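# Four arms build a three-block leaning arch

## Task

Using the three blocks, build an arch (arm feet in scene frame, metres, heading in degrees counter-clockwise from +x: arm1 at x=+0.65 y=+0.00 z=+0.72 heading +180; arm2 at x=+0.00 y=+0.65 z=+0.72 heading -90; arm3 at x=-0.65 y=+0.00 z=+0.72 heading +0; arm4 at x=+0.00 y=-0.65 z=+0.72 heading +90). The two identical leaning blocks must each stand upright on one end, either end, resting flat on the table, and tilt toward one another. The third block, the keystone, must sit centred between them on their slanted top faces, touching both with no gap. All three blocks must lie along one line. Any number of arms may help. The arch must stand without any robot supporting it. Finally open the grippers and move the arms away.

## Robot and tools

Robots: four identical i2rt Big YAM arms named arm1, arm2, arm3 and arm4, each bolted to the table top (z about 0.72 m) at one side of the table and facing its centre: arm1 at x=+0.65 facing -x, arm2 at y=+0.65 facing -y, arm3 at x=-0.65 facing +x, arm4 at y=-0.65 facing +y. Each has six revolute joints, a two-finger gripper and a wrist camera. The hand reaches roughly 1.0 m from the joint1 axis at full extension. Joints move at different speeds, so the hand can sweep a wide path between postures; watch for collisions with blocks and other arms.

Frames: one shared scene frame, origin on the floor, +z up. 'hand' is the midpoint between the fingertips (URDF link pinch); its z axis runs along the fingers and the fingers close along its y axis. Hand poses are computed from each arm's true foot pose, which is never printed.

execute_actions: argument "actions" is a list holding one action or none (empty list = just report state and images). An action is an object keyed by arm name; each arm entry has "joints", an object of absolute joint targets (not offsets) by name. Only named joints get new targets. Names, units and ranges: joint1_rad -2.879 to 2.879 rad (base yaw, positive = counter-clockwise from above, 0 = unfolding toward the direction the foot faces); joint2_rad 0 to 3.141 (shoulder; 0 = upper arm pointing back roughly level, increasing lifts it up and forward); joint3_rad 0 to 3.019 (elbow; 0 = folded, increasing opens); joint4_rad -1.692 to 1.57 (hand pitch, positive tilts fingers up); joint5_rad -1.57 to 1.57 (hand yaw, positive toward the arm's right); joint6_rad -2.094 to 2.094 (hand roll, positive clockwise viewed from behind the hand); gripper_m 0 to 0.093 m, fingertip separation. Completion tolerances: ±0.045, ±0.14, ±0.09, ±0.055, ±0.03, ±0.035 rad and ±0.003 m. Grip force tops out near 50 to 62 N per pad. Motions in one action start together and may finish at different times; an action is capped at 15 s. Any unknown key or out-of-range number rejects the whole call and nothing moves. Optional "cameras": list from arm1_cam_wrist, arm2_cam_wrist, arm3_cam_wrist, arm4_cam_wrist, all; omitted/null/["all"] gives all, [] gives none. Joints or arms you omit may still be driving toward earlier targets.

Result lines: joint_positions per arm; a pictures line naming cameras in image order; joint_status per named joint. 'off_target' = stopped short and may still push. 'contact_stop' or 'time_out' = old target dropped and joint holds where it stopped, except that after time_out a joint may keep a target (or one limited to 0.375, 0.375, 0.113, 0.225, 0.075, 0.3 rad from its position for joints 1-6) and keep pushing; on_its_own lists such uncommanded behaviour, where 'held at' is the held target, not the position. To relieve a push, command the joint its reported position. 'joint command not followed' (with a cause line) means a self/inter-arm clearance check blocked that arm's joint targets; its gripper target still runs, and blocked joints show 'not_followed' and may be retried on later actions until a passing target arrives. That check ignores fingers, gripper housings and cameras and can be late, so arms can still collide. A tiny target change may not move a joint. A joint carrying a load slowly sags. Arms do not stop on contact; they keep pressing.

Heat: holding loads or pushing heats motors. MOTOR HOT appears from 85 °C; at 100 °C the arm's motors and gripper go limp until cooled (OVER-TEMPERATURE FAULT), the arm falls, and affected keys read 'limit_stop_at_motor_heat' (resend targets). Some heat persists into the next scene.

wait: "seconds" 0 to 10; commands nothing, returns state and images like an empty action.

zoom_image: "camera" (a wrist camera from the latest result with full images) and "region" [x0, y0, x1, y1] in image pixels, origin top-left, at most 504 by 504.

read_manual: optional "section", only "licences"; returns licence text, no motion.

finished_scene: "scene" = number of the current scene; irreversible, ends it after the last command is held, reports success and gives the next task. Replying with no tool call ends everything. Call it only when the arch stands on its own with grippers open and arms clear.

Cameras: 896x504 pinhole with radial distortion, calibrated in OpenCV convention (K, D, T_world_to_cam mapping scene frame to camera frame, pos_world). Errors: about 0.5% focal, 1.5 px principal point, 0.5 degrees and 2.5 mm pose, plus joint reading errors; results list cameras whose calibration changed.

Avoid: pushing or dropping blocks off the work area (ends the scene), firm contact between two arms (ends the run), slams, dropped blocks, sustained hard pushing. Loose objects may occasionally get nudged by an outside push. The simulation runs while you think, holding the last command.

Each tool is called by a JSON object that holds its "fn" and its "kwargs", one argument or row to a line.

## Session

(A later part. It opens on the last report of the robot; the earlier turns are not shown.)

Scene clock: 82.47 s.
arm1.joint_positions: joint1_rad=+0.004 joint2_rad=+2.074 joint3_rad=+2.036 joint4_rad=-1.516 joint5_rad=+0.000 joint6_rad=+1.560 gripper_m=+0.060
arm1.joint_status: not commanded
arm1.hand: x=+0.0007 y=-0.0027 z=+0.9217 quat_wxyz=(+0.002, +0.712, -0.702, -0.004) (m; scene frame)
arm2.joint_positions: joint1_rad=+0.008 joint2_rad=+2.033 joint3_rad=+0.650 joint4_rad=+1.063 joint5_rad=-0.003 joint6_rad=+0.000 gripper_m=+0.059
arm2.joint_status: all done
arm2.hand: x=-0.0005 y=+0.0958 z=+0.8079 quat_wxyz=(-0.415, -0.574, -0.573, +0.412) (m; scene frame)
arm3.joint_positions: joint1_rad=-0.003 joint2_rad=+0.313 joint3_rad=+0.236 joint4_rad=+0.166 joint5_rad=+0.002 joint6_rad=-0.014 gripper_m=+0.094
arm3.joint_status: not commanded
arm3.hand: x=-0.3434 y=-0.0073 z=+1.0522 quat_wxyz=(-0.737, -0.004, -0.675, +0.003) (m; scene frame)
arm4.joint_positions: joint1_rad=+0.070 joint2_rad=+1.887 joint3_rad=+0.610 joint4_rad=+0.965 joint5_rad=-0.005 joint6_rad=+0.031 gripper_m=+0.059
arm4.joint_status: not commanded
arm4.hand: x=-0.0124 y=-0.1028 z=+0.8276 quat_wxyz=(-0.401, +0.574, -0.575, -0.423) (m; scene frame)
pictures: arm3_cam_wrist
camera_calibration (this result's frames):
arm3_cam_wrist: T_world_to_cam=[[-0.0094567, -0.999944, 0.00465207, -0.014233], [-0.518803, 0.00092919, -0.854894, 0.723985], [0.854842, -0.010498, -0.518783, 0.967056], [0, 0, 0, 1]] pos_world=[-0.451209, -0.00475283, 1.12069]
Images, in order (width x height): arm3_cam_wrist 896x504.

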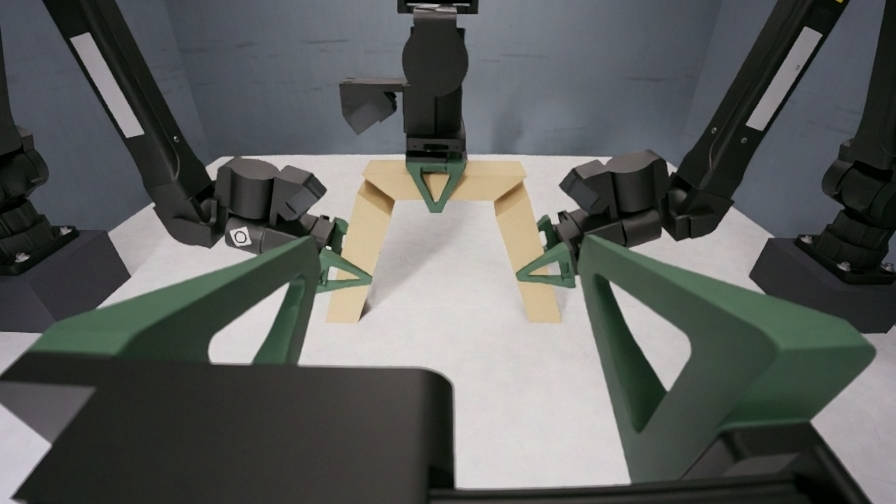

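{"fn": "execute_actions", "kwargs": {
  "actions": [
    {"arm1":{"joints":{"joint2_rad":2.105}}}
  ],
  "cameras": []
}}

{"fn": "execute_actions", "kwargs": {
  "actions": [
    {"arm1":{"joints":{"gripper_m":0.09}}}
  ],
  "cameras": []
}}

{"fn": "execute_actions", "kwargs": {
  "actions": [
    {"arm1":{"joints":{"joint3_rad":2.3,"joint2_rad":2.04,"joint4_rad":-1.65}},"arm2":{"joints":{"gripper_m":0.09}},"arm4":{"joints":{"gripper_m":0.09}}}
  ],
  "cameras": ["arm3_cam_wrist","arm1_cam_wrist"]
}}

{"fn": "zoom_image", "kwargs": {
  "camera": "arm3_cam_wrist",
  "region": [330,150,550,260]
}}

Scene clock: 84.20 s.
arm1.joint_positions: joint1_rad=+0.004 joint2_rad=+2.099 joint3_rad=+2.036 joint4_rad=-1.516 joint5_rad=+0.000 joint6_rad=+1.560 gripper_m=+0.060
arm1.joint_status: all done
arm1.hand: x=+0.0000 y=-0.0026 z=+0.9057 quat_wxyz=(-0.007, +0.712, -0.702, +0.005) (m; scene frame)
arm2.joint_positions: joint1_rad=+0.008 joint2_rad=+2.033 joint3_rad=+0.650 joint4_rad=+1.063 joint5_rad=-0.003 joint6_rad=+0.000 gripper_m=+0.059
arm2.joint_status: not commanded
arm2.hand: x=-0.0005 y=+0.0958 z=+0.8079 quat_wxyz=(-0.415, -0.574, -0.573, +0.412) (m; scene frame)
arm3.joint_positions: joint1_rad=-0.003 joint2_rad=+0.313 joint3_rad=+0.236 joint4_rad=+0.166 joint5_rad=+0.002 joint6_rad=-0.014 gripper_m=+0.094
arm3.joint_status: not commanded
arm3.hand: x=-0.3434 y=-0.0073 z=+1.0522 quat_wxyz=(-0.737, -0.004, -0.675, +0.003) (m; scene frame)
arm4.joint_positions: joint1_rad=+0.070 joint2_rad=+1.887 joint3_rad=+0.610 joint4_rad=+0.965 joint5_rad=-0.005 joint6_rad=+0.031 gripper_m=+0.059
arm4.joint_status: not commanded
arm4.hand: x=-0.0124 y=-0.1028 z=+0.8276 quat_wxyz=(-0.401, +0.574, -0.575, -0.423) (m; scene frame)
pictures: none
No camera images: the call's "cameras" was empty. Leave "cameras" out to get every camera's image.

Scene clock: 84.83 s.
arm1.joint_positions: joint1_rad=+0.004 joint2_rad=+2.099 joint3_rad=+2.036 joint4_rad=-1.516 joint5_rad=+0.000 joint6_rad=+1.560 gripper_m=+0.090
arm1.joint_status: all done
arm1.hand: x=+0.0000 y=-0.0026 z=+0.9057 quat_wxyz=(-0.007, +0.712, -0.702, +0.005) (m; scene frame)
arm2.joint_positions: joint1_rad=+0.008 joint2_rad=+2.033 joint3_rad=+0.650 joint4_rad=+1.063 joint5_rad=-0.002 joint6_rad=+0.000 gripper_m=+0.059
arm2.joint_status: not commanded
arm2.hand: x=-0.0006 y=+0.0958 z=+0.8079 quat_wxyz=(-0.415, -0.574, -0.573, +0.412) (m; scene frame)
arm3.joint_positions: joint1_rad=-0.003 joint2_rad=+0.313 joint3_rad=+0.236 joint4_rad=+0.166 joint5_rad=+0.002 joint6_rad=-0.014 gripper_m=+0.094
arm3.joint_status: not commanded
arm3.hand: x=-0.3434 y=-0.0073 z=+1.0522 quat_wxyz=(-0.737, -0.004, -0.675, +0.003) (m; scene frame)
arm4.joint_positions: joint1_rad=+0.070 joint2_rad=+1.887 joint3_rad=+0.610 joint4_rad=+0.965 joint5_rad=-0.005 joint6_rad=+0.031 gripper_m=+0.059
arm4.joint_status: not commanded
arm4.hand: x=-0.0124 y=-0.1028 z=+0.8276 quat_wxyz=(-0.401, +0.574, -0.575, -0.423) (m; scene frame)
pictures: none
No camera images: the call's "cameras" was empty. Leave "cameras" out to get every camera's image.

Scene clock: 86.00 s.
arm1.joint_positions: joint1_rad=+0.004 joint2_rad=+2.020 joint3_rad=+2.263 joint4_rad=-1.632 joint5_rad=+0.000 joint6_rad=+1.560 gripper_m=+0.090
arm1.joint_status: all done
arm1.hand: x=-0.0132 y=-0.0033 z=+1.0448 quat_wxyz=(+0.060, +0.710, -0.699, -0.063) (m; scene frame)
arm2.joint_positions: joint1_rad=+0.008 joint2_rad=+2.033 joint3_rad=+0.659 joint4_rad=+1.073 joint5_rad=-0.002 joint6_rad=+0.000 gripper_m=+0.090
arm2.joint_status: all done
arm2.hand: x=-0.0006 y=+0.0909 z=+0.8130 quat_wxyz=(-0.421, -0.570, -0.569, +0.417) (m; scene frame)
arm3.joint_positions: joint1_rad=-0.003 joint2_rad=+0.313 joint3_rad=+0.236 joint4_rad=+0.166 joint5_rad=+0.002 joint6_rad=-0.014 gripper_m=+0.094
arm3.joint_status: not commanded
arm3.hand: x=-0.3434 y=-0.0073 z=+1.0522 quat_wxyz=(-0.737, -0.004, -0.675, +0.003) (m; scene frame)
arm4.joint_positions: joint1_rad=+0.070 joint2_rad=+1.887 joint3_rad=+0.610 joint4_rad=+0.965 joint5_rad=-0.003 joint6_rad=+0.031 gripper_m=+0.090
arm4.joint_status: all done
arm4.hand: x=-0.0120 y=-0.1028 z=+0.8277 quat_wxyz=(-0.402, +0.574, -0.576, -0.422) (m; scene frame)
pictures: arm1_cam_wrist, arm3_cam_wrist
camera_calibration (this result's frames):
arm1_cam_wrist: T_world_to_cam=[[0.985012, 0.0129573, -0.171997, 0.194799], [0.110823, -0.811654, 0.573529, -0.596069], [-0.132171, -0.583995, -0.800925, 0.95696], [0, 0, 0, 1]] pos_world=[0.000661365, 0.0725337, 1.14182]
arm3_cam_wrist: T_world_to_cam=[[-0.0094567, -0.999944, 0.00465207, -0.014233], [-0.518803, 0.00092919, -0.854894, 0.723985], [0.854842, -0.010498, -0.518783, 0.967056], [0, 0, 0, 1]] pos_world=[-0.451209, -0.00475283, 1.12069]
Images, in order (width x height): arm1_cam_wrist 896x504, arm3_cam_wrist 896x504.

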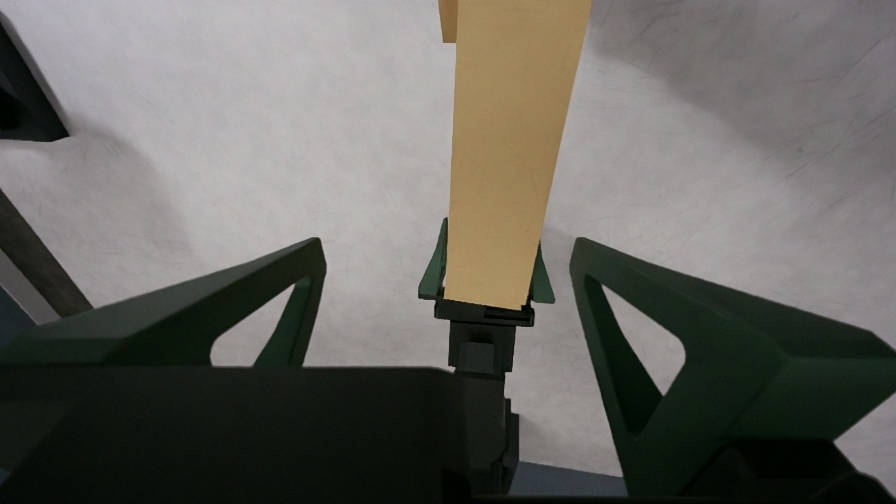

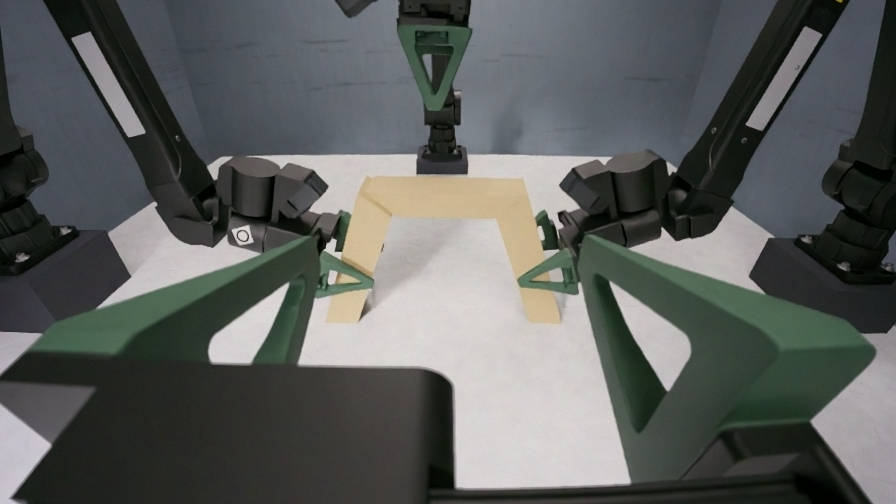

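Region (330, 150, 550, 260) of arm3_cam_wrist's 896x504 image, scaled by 2.291, with more detail than that image has.

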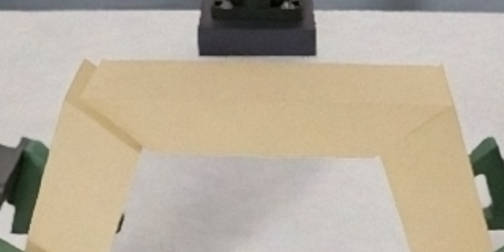

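{"fn": "execute_actions", "kwargs": {
  "actions": [
    {"arm1":{"joints":{"joint2_rad":2.07,"joint3_rad":2.075,"joint4_rad":-1.49}}}
  ],
  "cameras": []
}}

{"fn": "execute_actions", "kwargs": {
  "actions": [
    {"arm1":{"joints":{"joint2_rad":2.115}}}
  ],
  "cameras": ["arm1_cam_wrist"]
}}

Scene clock: 87.83 s.
arm1.joint_positions: joint1_rad=+0.004 joint2_rad=+2.071 joint3_rad=+2.073 joint4_rad=-1.509 joint5_rad=+0.000 joint6_rad=+1.560 gripper_m=+0.090
arm1.joint_status: all done
arm1.hand: x=-0.0103 y=-0.0028 z=+0.9377 quat_wxyz=(+0.018, +0.712, -0.702, -0.021) (m; scene frame)
arm2.joint_positions: joint1_rad=+0.008 joint2_rad=+2.033 joint3_rad=+0.659 joint4_rad=+1.073 joint5_rad=-0.002 joint6_rad=+0.000 gripper_m=+0.090
arm2.joint_status: not commanded
arm2.hand: x=-0.0006 y=+0.0909 z=+0.8130 quat_wxyz=(-0.421, -0.570, -0.569, +0.417) (m; scene frame)
arm3.joint_positions: joint1_rad=-0.003 joint2_rad=+0.313 joint3_rad=+0.236 joint4_rad=+0.166 joint5_rad=+0.002 joint6_rad=-0.014 gripper_m=+0.094
arm3.joint_status: not commanded
arm3.hand: x=-0.3434 y=-0.0073 z=+1.0522 quat_wxyz=(-0.737, -0.004, -0.675, +0.003) (m; scene frame)
arm4.joint_positions: joint1_rad=+0.070 joint2_rad=+1.887 joint3_rad=+0.610 joint4_rad=+0.965 joint5_rad=-0.003 joint6_rad=+0.031 gripper_m=+0.090
arm4.joint_status: not commanded
arm4.hand: x=-0.0120 y=-0.1028 z=+0.8277 quat_wxyz=(-0.402, +0.574, -0.576, -0.422) (m; scene frame)
pictures: none
No camera images: the call's "cameras" was empty. Leave "cameras" out to get every camera's image.

Scene clock: 88.63 s.
arm1.joint_positions: joint1_rad=+0.004 joint2_rad=+2.095 joint3_rad=+2.073 joint4_rad=-1.509 joint5_rad=+0.000 joint6_rad=+1.560 gripper_m=+0.090
arm1.joint_status: all done
arm1.hand: x=-0.0113 y=-0.0027 z=+0.9223 quat_wxyz=(+0.009, +0.712, -0.702, -0.012) (m; scene frame)
arm2.joint_positions: joint1_rad=+0.008 joint2_rad=+2.033 joint3_rad=+0.659 joint4_rad=+1.073 joint5_rad=-0.002 joint6_rad=+0.000 gripper_m=+0.090
arm2.joint_status: not commanded
arm2.hand: x=-0.0006 y=+0.0909 z=+0.8130 quat_wxyz=(-0.421, -0.570, -0.569, +0.417) (m; scene frame)
arm3.joint_positions: joint1_rad=-0.003 joint2_rad=+0.313 joint3_rad=+0.236 joint4_rad=+0.166 joint5_rad=+0.002 joint6_rad=-0.014 gripper_m=+0.094
arm3.joint_status: not commanded
arm3.hand: x=-0.3434 y=-0.0073 z=+1.0522 quat_wxyz=(-0.737, -0.004, -0.675, +0.003) (m; scene frame)
arm4.joint_positions: joint1_rad=+0.070 joint2_rad=+1.887 joint3_rad=+0.610 joint4_rad=+0.965 joint5_rad=-0.003 joint6_rad=+0.031 gripper_m=+0.090
arm4.joint_status: not commanded
arm4.hand: x=-0.0120 y=-0.1028 z=+0.8277 quat_wxyz=(-0.402, +0.574, -0.576, -0.422) (m; scene frame)
pictures: arm1_cam_wrist
camera_calibration (this result's frames):
arm1_cam_wrist: T_world_to_cam=[[0.999479, 0.0123907, -0.0298065, 0.0408069], [0.0274531, -0.811999, 0.583013, -0.535333], [-0.0169789, -0.583528, -0.811916, 0.870933], [0, 0, 0, 1]] pos_world=[-0.0113016, 0.0730187, 1.02045]
Images, in order (width x height): arm1_cam_wrist 896x504.

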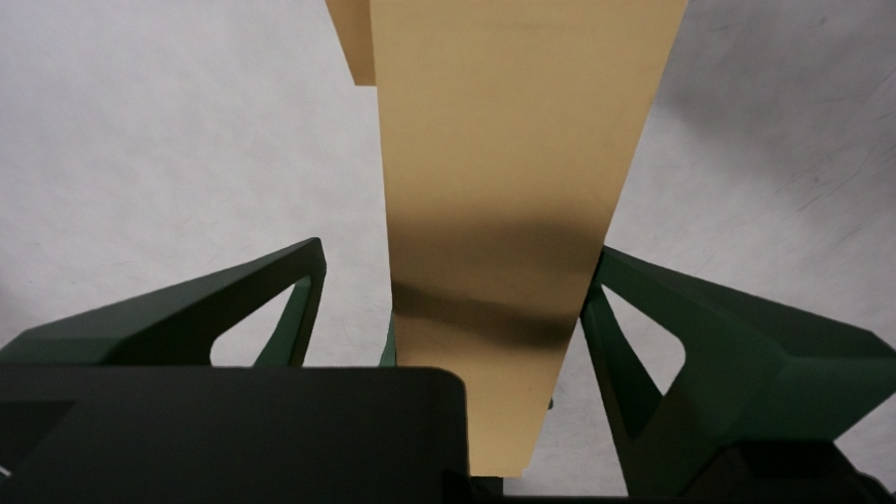

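{"fn": "execute_actions", "kwargs": {
  "actions": [
    {"arm1":{"joints":{"joint3_rad":2.03}}}
  ],
  "cameras": []
}}

Scene clock: 89.53 s.
arm1.joint_positions: joint1_rad=+0.004 joint2_rad=+2.098 joint3_rad=+2.035 joint4_rad=-1.507 joint5_rad=+0.000 joint6_rad=+1.560 gripper_m=+0.090
arm1.joint_status: all done
arm1.hand: x=-0.0019 y=-0.0026 z=+0.9063 quat_wxyz=(-0.004, +0.712, -0.702, +0.001) (m; scene frame)
arm2.joint_positions: joint1_rad=+0.008 joint2_rad=+2.033 joint3_rad=+0.659 joint4_rad=+1.073 joint5_rad=-0.002 joint6_rad=+0.000 gripper_m=+0.090
arm2.joint_status: not commanded
arm2.hand: x=-0.0006 y=+0.0909 z=+0.8130 quat_wxyz=(-0.421, -0.570, -0.569, +0.417) (m; scene frame)
arm3.joint_positions: joint1_rad=-0.003 joint2_rad=+0.313 joint3_rad=+0.236 joint4_rad=+0.166 joint5_rad=+0.002 joint6_rad=-0.014 gripper_m=+0.094
arm3.joint_status: not commanded
arm3.hand: x=-0.3434 y=-0.0073 z=+1.0522 quat_wxyz=(-0.737, -0.004, -0.675, +0.003) (m; scene frame)
arm4.joint_positions: joint1_rad=+0.070 joint2_rad=+1.887 joint3_rad=+0.610 joint4_rad=+0.965 joint5_rad=-0.003 joint6_rad=+0.031 gripper_m=+0.090
arm4.joint_status: not commanded
arm4.hand: x=-0.0120 y=-0.1028 z=+0.8277 quat_wxyz=(-0.402, +0.574, -0.576, -0.422) (m; scene frame)
pictures: none
No camera images: the call's "cameras" was empty. Leave "cameras" out to get every camera's image.

{"fn": "execute_actions", "kwargs": {
  "actions": [
    {"arm1":{"joints":{"joint4_rad":-1.475}}}
  ],
  "cameras": []
}}

{"fn": "execute_actions", "kwargs": {
  "actions": [
    {"arm1":{"joints":{"gripper_m":0.05}}}
  ],
  "cameras": []
}}

{"fn": "execute_actions", "kwargs": {
  "actions": [
    {"arm1":{"joints":{"gripper_m":0.09}}}
  ],
  "cameras": []
}}

{"fn": "execute_actions", "kwargs": {
  "actions": [
    {"arm1":{"joints":{"joint3_rad":2.3,"joint2_rad":2.04,"joint4_rad":-1.65}}}
  ],
  "cameras": ["arm3_cam_wrist","arm1_cam_wrist"]
}}

{"fn": "zoom_image", "kwargs": {
  "camera": "arm3_cam_wrist",
  "region": [330,150,550,260]
}}

Scene clock: 90.80 s.
arm1.joint_positions: joint1_rad=+0.004 joint2_rad=+2.098 joint3_rad=+2.035 joint4_rad=-1.493 joint5_rad=+0.000 joint6_rad=+1.560 gripper_m=+0.090
arm1.joint_status: all done
arm1.hand: x=-0.0053 y=-0.0027 z=+0.9063 quat_wxyz=(+0.001, +0.712, -0.702, -0.004) (m; scene frame)
arm2.joint_positions: joint1_rad=+0.008 joint2_rad=+2.033 joint3_rad=+0.659 joint4_rad=+1.073 joint5_rad=-0.002 joint6_rad=+0.000 gripper_m=+0.090
arm2.joint_status: not commanded
arm2.hand: x=-0.0006 y=+0.0909 z=+0.8130 quat_wxyz=(-0.421, -0.570, -0.569, +0.417) (m; scene frame)
arm3.joint_positions: joint1_rad=-0.003 joint2_rad=+0.313 joint3_rad=+0.236 joint4_rad=+0.166 joint5_rad=+0.002 joint6_rad=-0.014 gripper_m=+0.094
arm3.joint_status: not commanded
arm3.hand: x=-0.3434 y=-0.0073 z=+1.0522 quat_wxyz=(-0.737, -0.004, -0.675, +0.003) (m; scene frame)
arm4.joint_positions: joint1_rad=+0.070 joint2_rad=+1.887 joint3_rad=+0.610 joint4_rad=+0.965 joint5_rad=-0.003 joint6_rad=+0.031 gripper_m=+0.090
arm4.joint_status: not commanded
arm4.hand: x=-0.0120 y=-0.1028 z=+0.8277 quat_wxyz=(-0.402, +0.574, -0.576, -0.422) (m; scene frame)
pictures: none
No camera images: the call's "cameras" was empty. Leave "cameras" out to get every camera's image.

Scene clock: 91.37 s.
arm1.joint_positions: joint1_rad=+0.004 joint2_rad=+2.098 joint3_rad=+2.035 joint4_rad=-1.492 joint5_rad=+0.000 joint6_rad=+1.561 gripper_m=+0.060
arm1.joint_status: gripper_m off_target (ended at +0.060, target +0.050)
arm1.hand: x=-0.0056 y=-0.0025 z=+0.9063 quat_wxyz=(+0.001, +0.712, -0.702, -0.004) (m; scene frame)
arm2.joint_positions: joint1_rad=+0.008 joint2_rad=+2.033 joint3_rad=+0.659 joint4_rad=+1.073 joint5_rad=-0.002 joint6_rad=+0.000 gripper_m=+0.090
arm2.joint_status: not commanded
arm2.hand: x=-0.0006 y=+0.0909 z=+0.8130 quat_wxyz=(-0.421, -0.570, -0.569, +0.417) (m; scene frame)
arm3.joint_positions: joint1_rad=-0.003 joint2_rad=+0.313 joint3_rad=+0.236 joint4_rad=+0.166 joint5_rad=+0.002 joint6_rad=-0.014 gripper_m=+0.094
arm3.joint_status: not commanded
arm3.hand: x=-0.3434 y=-0.0073 z=+1.0522 quat_wxyz=(-0.737, -0.004, -0.675, +0.003) (m; scene frame)
arm4.joint_positions: joint1_rad=+0.070 joint2_rad=+1.887 joint3_rad=+0.610 joint4_rad=+0.965 joint5_rad=-0.003 joint6_rad=+0.031 gripper_m=+0.090
arm4.joint_status: not commanded
arm4.hand: x=-0.0120 y=-0.1028 z=+0.8277 quat_wxyz=(-0.402, +0.574, -0.576, -0.422) (m; scene frame)
pictures: none
No camera images: the call's "cameras" was empty. Leave "cameras" out to get every camera's image.

Scene clock: 91.93 s.
arm1.joint_positions: joint1_rad=+0.004 joint2_rad=+2.098 joint3_rad=+2.035 joint4_rad=-1.492 joint5_rad=+0.000 joint6_rad=+1.561 gripper_m=+0.090
arm1.joint_status: all done
arm1.hand: x=-0.0056 y=-0.0025 z=+0.9063 quat_wxyz=(+0.001, +0.712, -0.702, -0.004) (m; scene frame)
arm2.joint_positions: joint1_rad=+0.008 joint2_rad=+2.033 joint3_rad=+0.659 joint4_rad=+1.073 joint5_rad=-0.002 joint6_rad=+0.000 gripper_m=+0.090
arm2.joint_status: not commanded
arm2.hand: x=-0.0006 y=+0.0909 z=+0.8130 quat_wxyz=(-0.421, -0.570, -0.569, +0.417) (m; scene frame)
arm3.joint_positions: joint1_rad=-0.003 joint2_rad=+0.313 joint3_rad=+0.236 joint4_rad=+0.166 joint5_rad=+0.002 joint6_rad=-0.014 gripper_m=+0.094
arm3.joint_status: not commanded
arm3.hand: x=-0.3434 y=-0.0073 z=+1.0522 quat_wxyz=(-0.737, -0.004, -0.675, +0.003) (m; scene frame)
arm4.joint_positions: joint1_rad=+0.070 joint2_rad=+1.887 joint3_rad=+0.610 joint4_rad=+0.965 joint5_rad=-0.003 joint6_rad=+0.031 gripper_m=+0.090
arm4.joint_status: not commanded
arm4.hand: x=-0.0120 y=-0.1028 z=+0.8277 quat_wxyz=(-0.402, +0.574, -0.576, -0.422) (m; scene frame)
pictures: none
No camera images: the call's "cameras" was empty. Leave "cameras" out to get every camera's image.

Scene clock: 93.13 s.
arm1.joint_positions: joint1_rad=+0.004 joint2_rad=+2.019 joint3_rad=+2.264 joint4_rad=-1.632 joint5_rad=+0.000 joint6_rad=+1.561 gripper_m=+0.090
arm1.joint_status: all done
arm1.hand: x=-0.0133 y=-0.0032 z=+1.0453 quat_wxyz=(+0.060, +0.709, -0.699, -0.064) (m; scene frame)
arm2.joint_positions: joint1_rad=+0.008 joint2_rad=+2.033 joint3_rad=+0.659 joint4_rad=+1.073 joint5_rad=-0.002 joint6_rad=+0.000 gripper_m=+0.090
arm2.joint_status: not commanded
arm2.hand: x=-0.0006 y=+0.0909 z=+0.8130 quat_wxyz=(-0.421, -0.570, -0.569, +0.417) (m; scene frame)
arm3.joint_positions: joint1_rad=-0.003 joint2_rad=+0.313 joint3_rad=+0.236 joint4_rad=+0.166 joint5_rad=+0.002 joint6_rad=-0.014 gripper_m=+0.094
arm3.joint_status: not commanded
arm3.hand: x=-0.3434 y=-0.0073 z=+1.0522 quat_wxyz=(-0.737, -0.004, -0.675, +0.003) (m; scene frame)
arm4.joint_positions: joint1_rad=+0.070 joint2_rad=+1.887 joint3_rad=+0.610 joint4_rad=+0.965 joint5_rad=-0.003 joint6_rad=+0.031 gripper_m=+0.090
arm4.joint_status: not commanded
arm4.hand: x=-0.0120 y=-0.1028 z=+0.8277 quat_wxyz=(-0.402, +0.574, -0.576, -0.422) (m; scene frame)
pictures: arm1_cam_wrist, arm3_cam_wrist
camera_calibration (this result's frames):
arm1_cam_wrist: T_world_to_cam=[[0.98482, 0.0125795, -0.17312, 0.196121], [0.111074, -0.8121, 0.572849, -0.595567], [-0.133385, -0.583382, -0.80117, 0.957719], [0, 0, 0, 1]] pos_world=[0.000753372, 0.072589, 1.14242]
arm3_cam_wrist: T_world_to_cam=[[-0.0094567, -0.999944, 0.00465207, -0.014233], [-0.518803, 0.00092919, -0.854894, 0.723985], [0.854842, -0.010498, -0.518783, 0.967056], [0, 0, 0, 1]] pos_world=[-0.451209, -0.00475283, 1.12069]
Images, in order (width x height): arm1_cam_wrist 896x504, arm3_cam_wrist 896x504.

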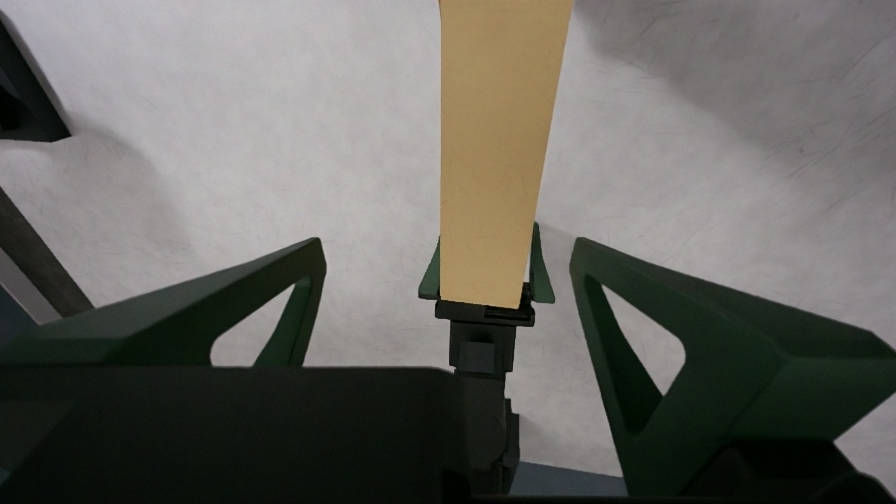

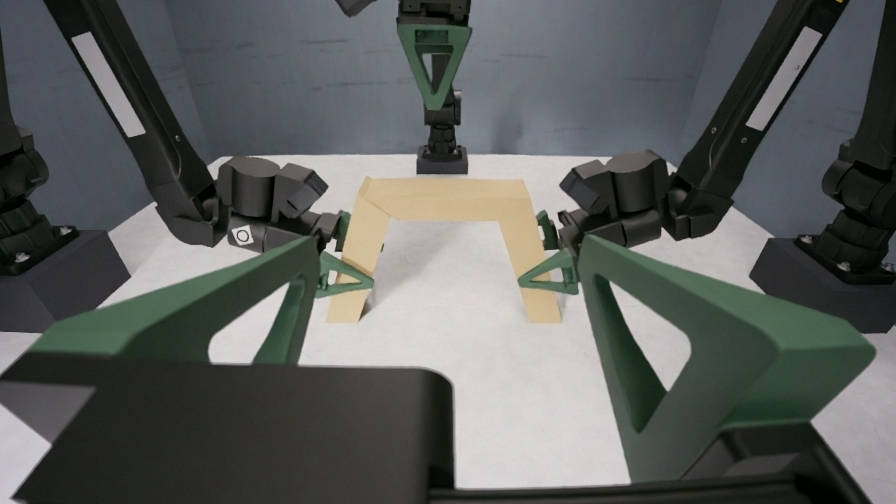

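Region (330, 150, 550, 260) of arm3_cam_wrist's 896x504 image, scaled by 2.291, with more detail than that image has.

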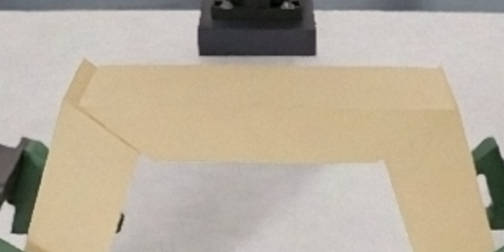

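{"fn": "execute_actions", "kwargs": {
  "actions": [
    {"arm1":{"joints":{"joint2_rad":1.5,"joint3_rad":1.9}},"arm2":{"joints":{"joint2_rad":1.68,"joint3_rad":0.3,"joint4_rad":1.04}},"arm4":{"joints":{"joint2_rad":1.58,"joint3_rad":0.3,"joint4_rad":0.97}}}
  ],
  "cameras": ["arm3_cam_wrist"]
}}

Scene clock: 96.87 s.
arm1.joint_positions: joint1_rad=+0.004 joint2_rad=+1.500 joint3_rad=+1.902 joint4_rad=-1.634 joint5_rad=+0.000 joint6_rad=+1.561 gripper_m=+0.090
arm1.joint_status: all done
arm1.hand: x=+0.1521 y=-0.0032 z=+1.1844 quat_wxyz=(+0.114, +0.703, -0.692, -0.118) (m; scene frame)
arm2.joint_positions: joint1_rad=+0.008 joint2_rad=+1.678 joint3_rad=+0.303 joint4_rad=+1.044 joint5_rad=-0.002 joint6_rad=+0.000 gripper_m=+0.090
arm2.joint_status: all done
arm2.hand: x=-0.0007 y=+0.2152 z=+0.8667 quat_wxyz=(-0.412, -0.577, -0.575, +0.409) (m; scene frame)
arm3.joint_positions: joint1_rad=-0.003 joint2_rad=+0.313 joint3_rad=+0.236 joint4_rad=+0.166 joint5_rad=+0.002 joint6_rad=-0.014 gripper_m=+0.094
arm3.joint_status: not commanded
arm3.hand: x=-0.3434 y=-0.0073 z=+1.0522 quat_wxyz=(-0.737, -0.004, -0.675, +0.003) (m; scene frame)
arm4.joint_positions: joint1_rad=+0.070 joint2_rad=+1.587 joint3_rad=+0.304 joint4_rad=+0.965 joint5_rad=-0.003 joint6_rad=+0.031 gripper_m=+0.090
arm4.joint_status: all done
arm4.hand: x=-0.0098 y=-0.2133 z=+0.8660 quat_wxyz=(-0.400, +0.575, -0.577, -0.420) (m; scene frame)
pictures: arm3_cam_wrist
camera_calibration (this result's frames):
arm3_cam_wrist: T_world_to_cam=[[-0.0094567, -0.999944, 0.00465207, -0.014233], [-0.518803, 0.00092919, -0.854894, 0.723985], [0.854842, -0.010498, -0.518783, 0.967056], [0, 0, 0, 1]] pos_world=[-0.451209, -0.00475283, 1.12069]
Images, in order (width x height): arm3_cam_wrist 896x504.

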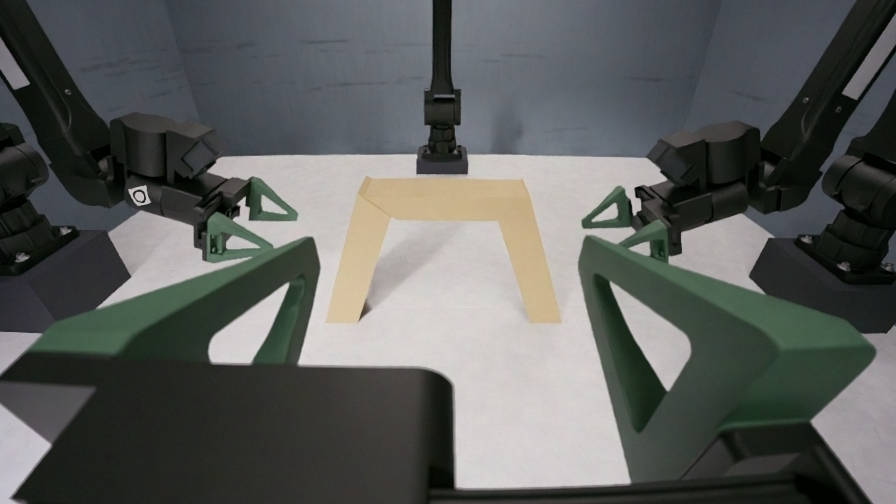

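{"fn": "execute_actions", "kwargs": {
  "actions": [
    {"arm1":{"joints":{"joint2_rad":1.0,"joint3_rad":1.2}},"arm2":{"joints":{"joint2_rad":1.0,"joint4_rad":0.3}},"arm4":{"joints":{"joint2_rad":1.0,"joint4_rad":0.3}}}
  ],
  "cameras": ["arm3_cam_wrist"]
}}

{"fn": "zoom_image", "kwargs": {
  "camera": "arm3_cam_wrist",
  "region": [310,150,580,340]
}}

Scene clock: 98.90 s.
arm1.joint_positions: joint1_rad=+0.004 joint2_rad=+1.004 joint3_rad=+1.200 joint4_rad=-1.638 joint5_rad=+0.000 joint6_rad=+1.561 gripper_m=+0.090
arm1.joint_status: all done
arm1.hand: x=+0.3671 y=-0.0019 z=+1.0726 quat_wxyz=(+0.040, +0.711, -0.701, -0.044) (m; scene frame)
arm2.joint_positions: joint1_rad=+0.008 joint2_rad=+1.003 joint3_rad=+0.303 joint4_rad=+0.306 joint5_rad=-0.002 joint6_rad=+0.000 gripper_m=+0.090
arm2.joint_status: all done
arm2.hand: x=-0.0011 y=+0.2572 z=+0.9677 quat_wxyz=(-0.394, -0.589, -0.587, +0.391) (m; scene frame)
arm3.joint_positions: joint1_rad=-0.003 joint2_rad=+0.313 joint3_rad=+0.236 joint4_rad=+0.166 joint5_rad=+0.002 joint6_rad=-0.014 gripper_m=+0.094
arm3.joint_status: not commanded
arm3.hand: x=-0.3434 y=-0.0073 z=+1.0522 quat_wxyz=(-0.737, -0.004, -0.675, +0.003) (m; scene frame)
arm4.joint_positions: joint1_rad=+0.070 joint2_rad=+1.008 joint3_rad=+0.304 joint4_rad=+0.306 joint5_rad=-0.003 joint6_rad=+0.031 gripper_m=+0.090
arm4.joint_status: all done
arm4.hand: x=-0.0093 y=-0.2549 z=+0.9461 quat_wxyz=(-0.377, +0.591, -0.593, -0.396) (m; scene frame)
pictures: arm3_cam_wrist
camera_calibration (this result's frames):
arm3_cam_wrist: T_world_to_cam=[[-0.0094567, -0.999944, 0.00465207, -0.014233], [-0.518803, 0.00092919, -0.854894, 0.723985], [0.854842, -0.010498, -0.518783, 0.967056], [0, 0, 0, 1]] pos_world=[-0.451209, -0.00475283, 1.12069]
Images, in order (width x height): arm3_cam_wrist 896x504.

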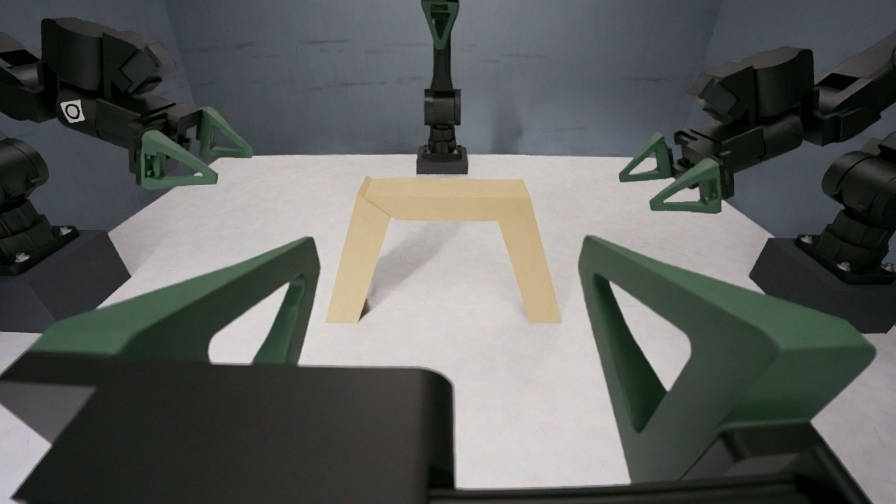

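Region (310, 150, 580, 340) of arm3_cam_wrist's 896x504 image, scaled by 1.867, with more detail than that image has; it fills the top 355 rows of this view, and the rest is white.

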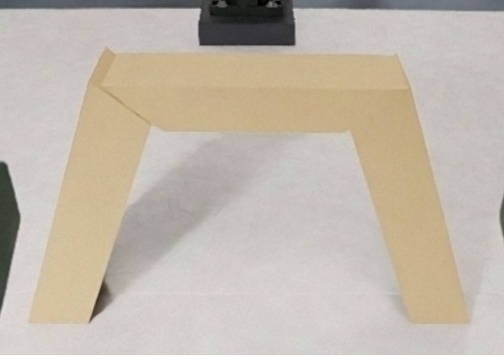

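{"fn": "finished_scene", "kwargs": {
  "scene": 2
}}

The scene is finished: the task was done.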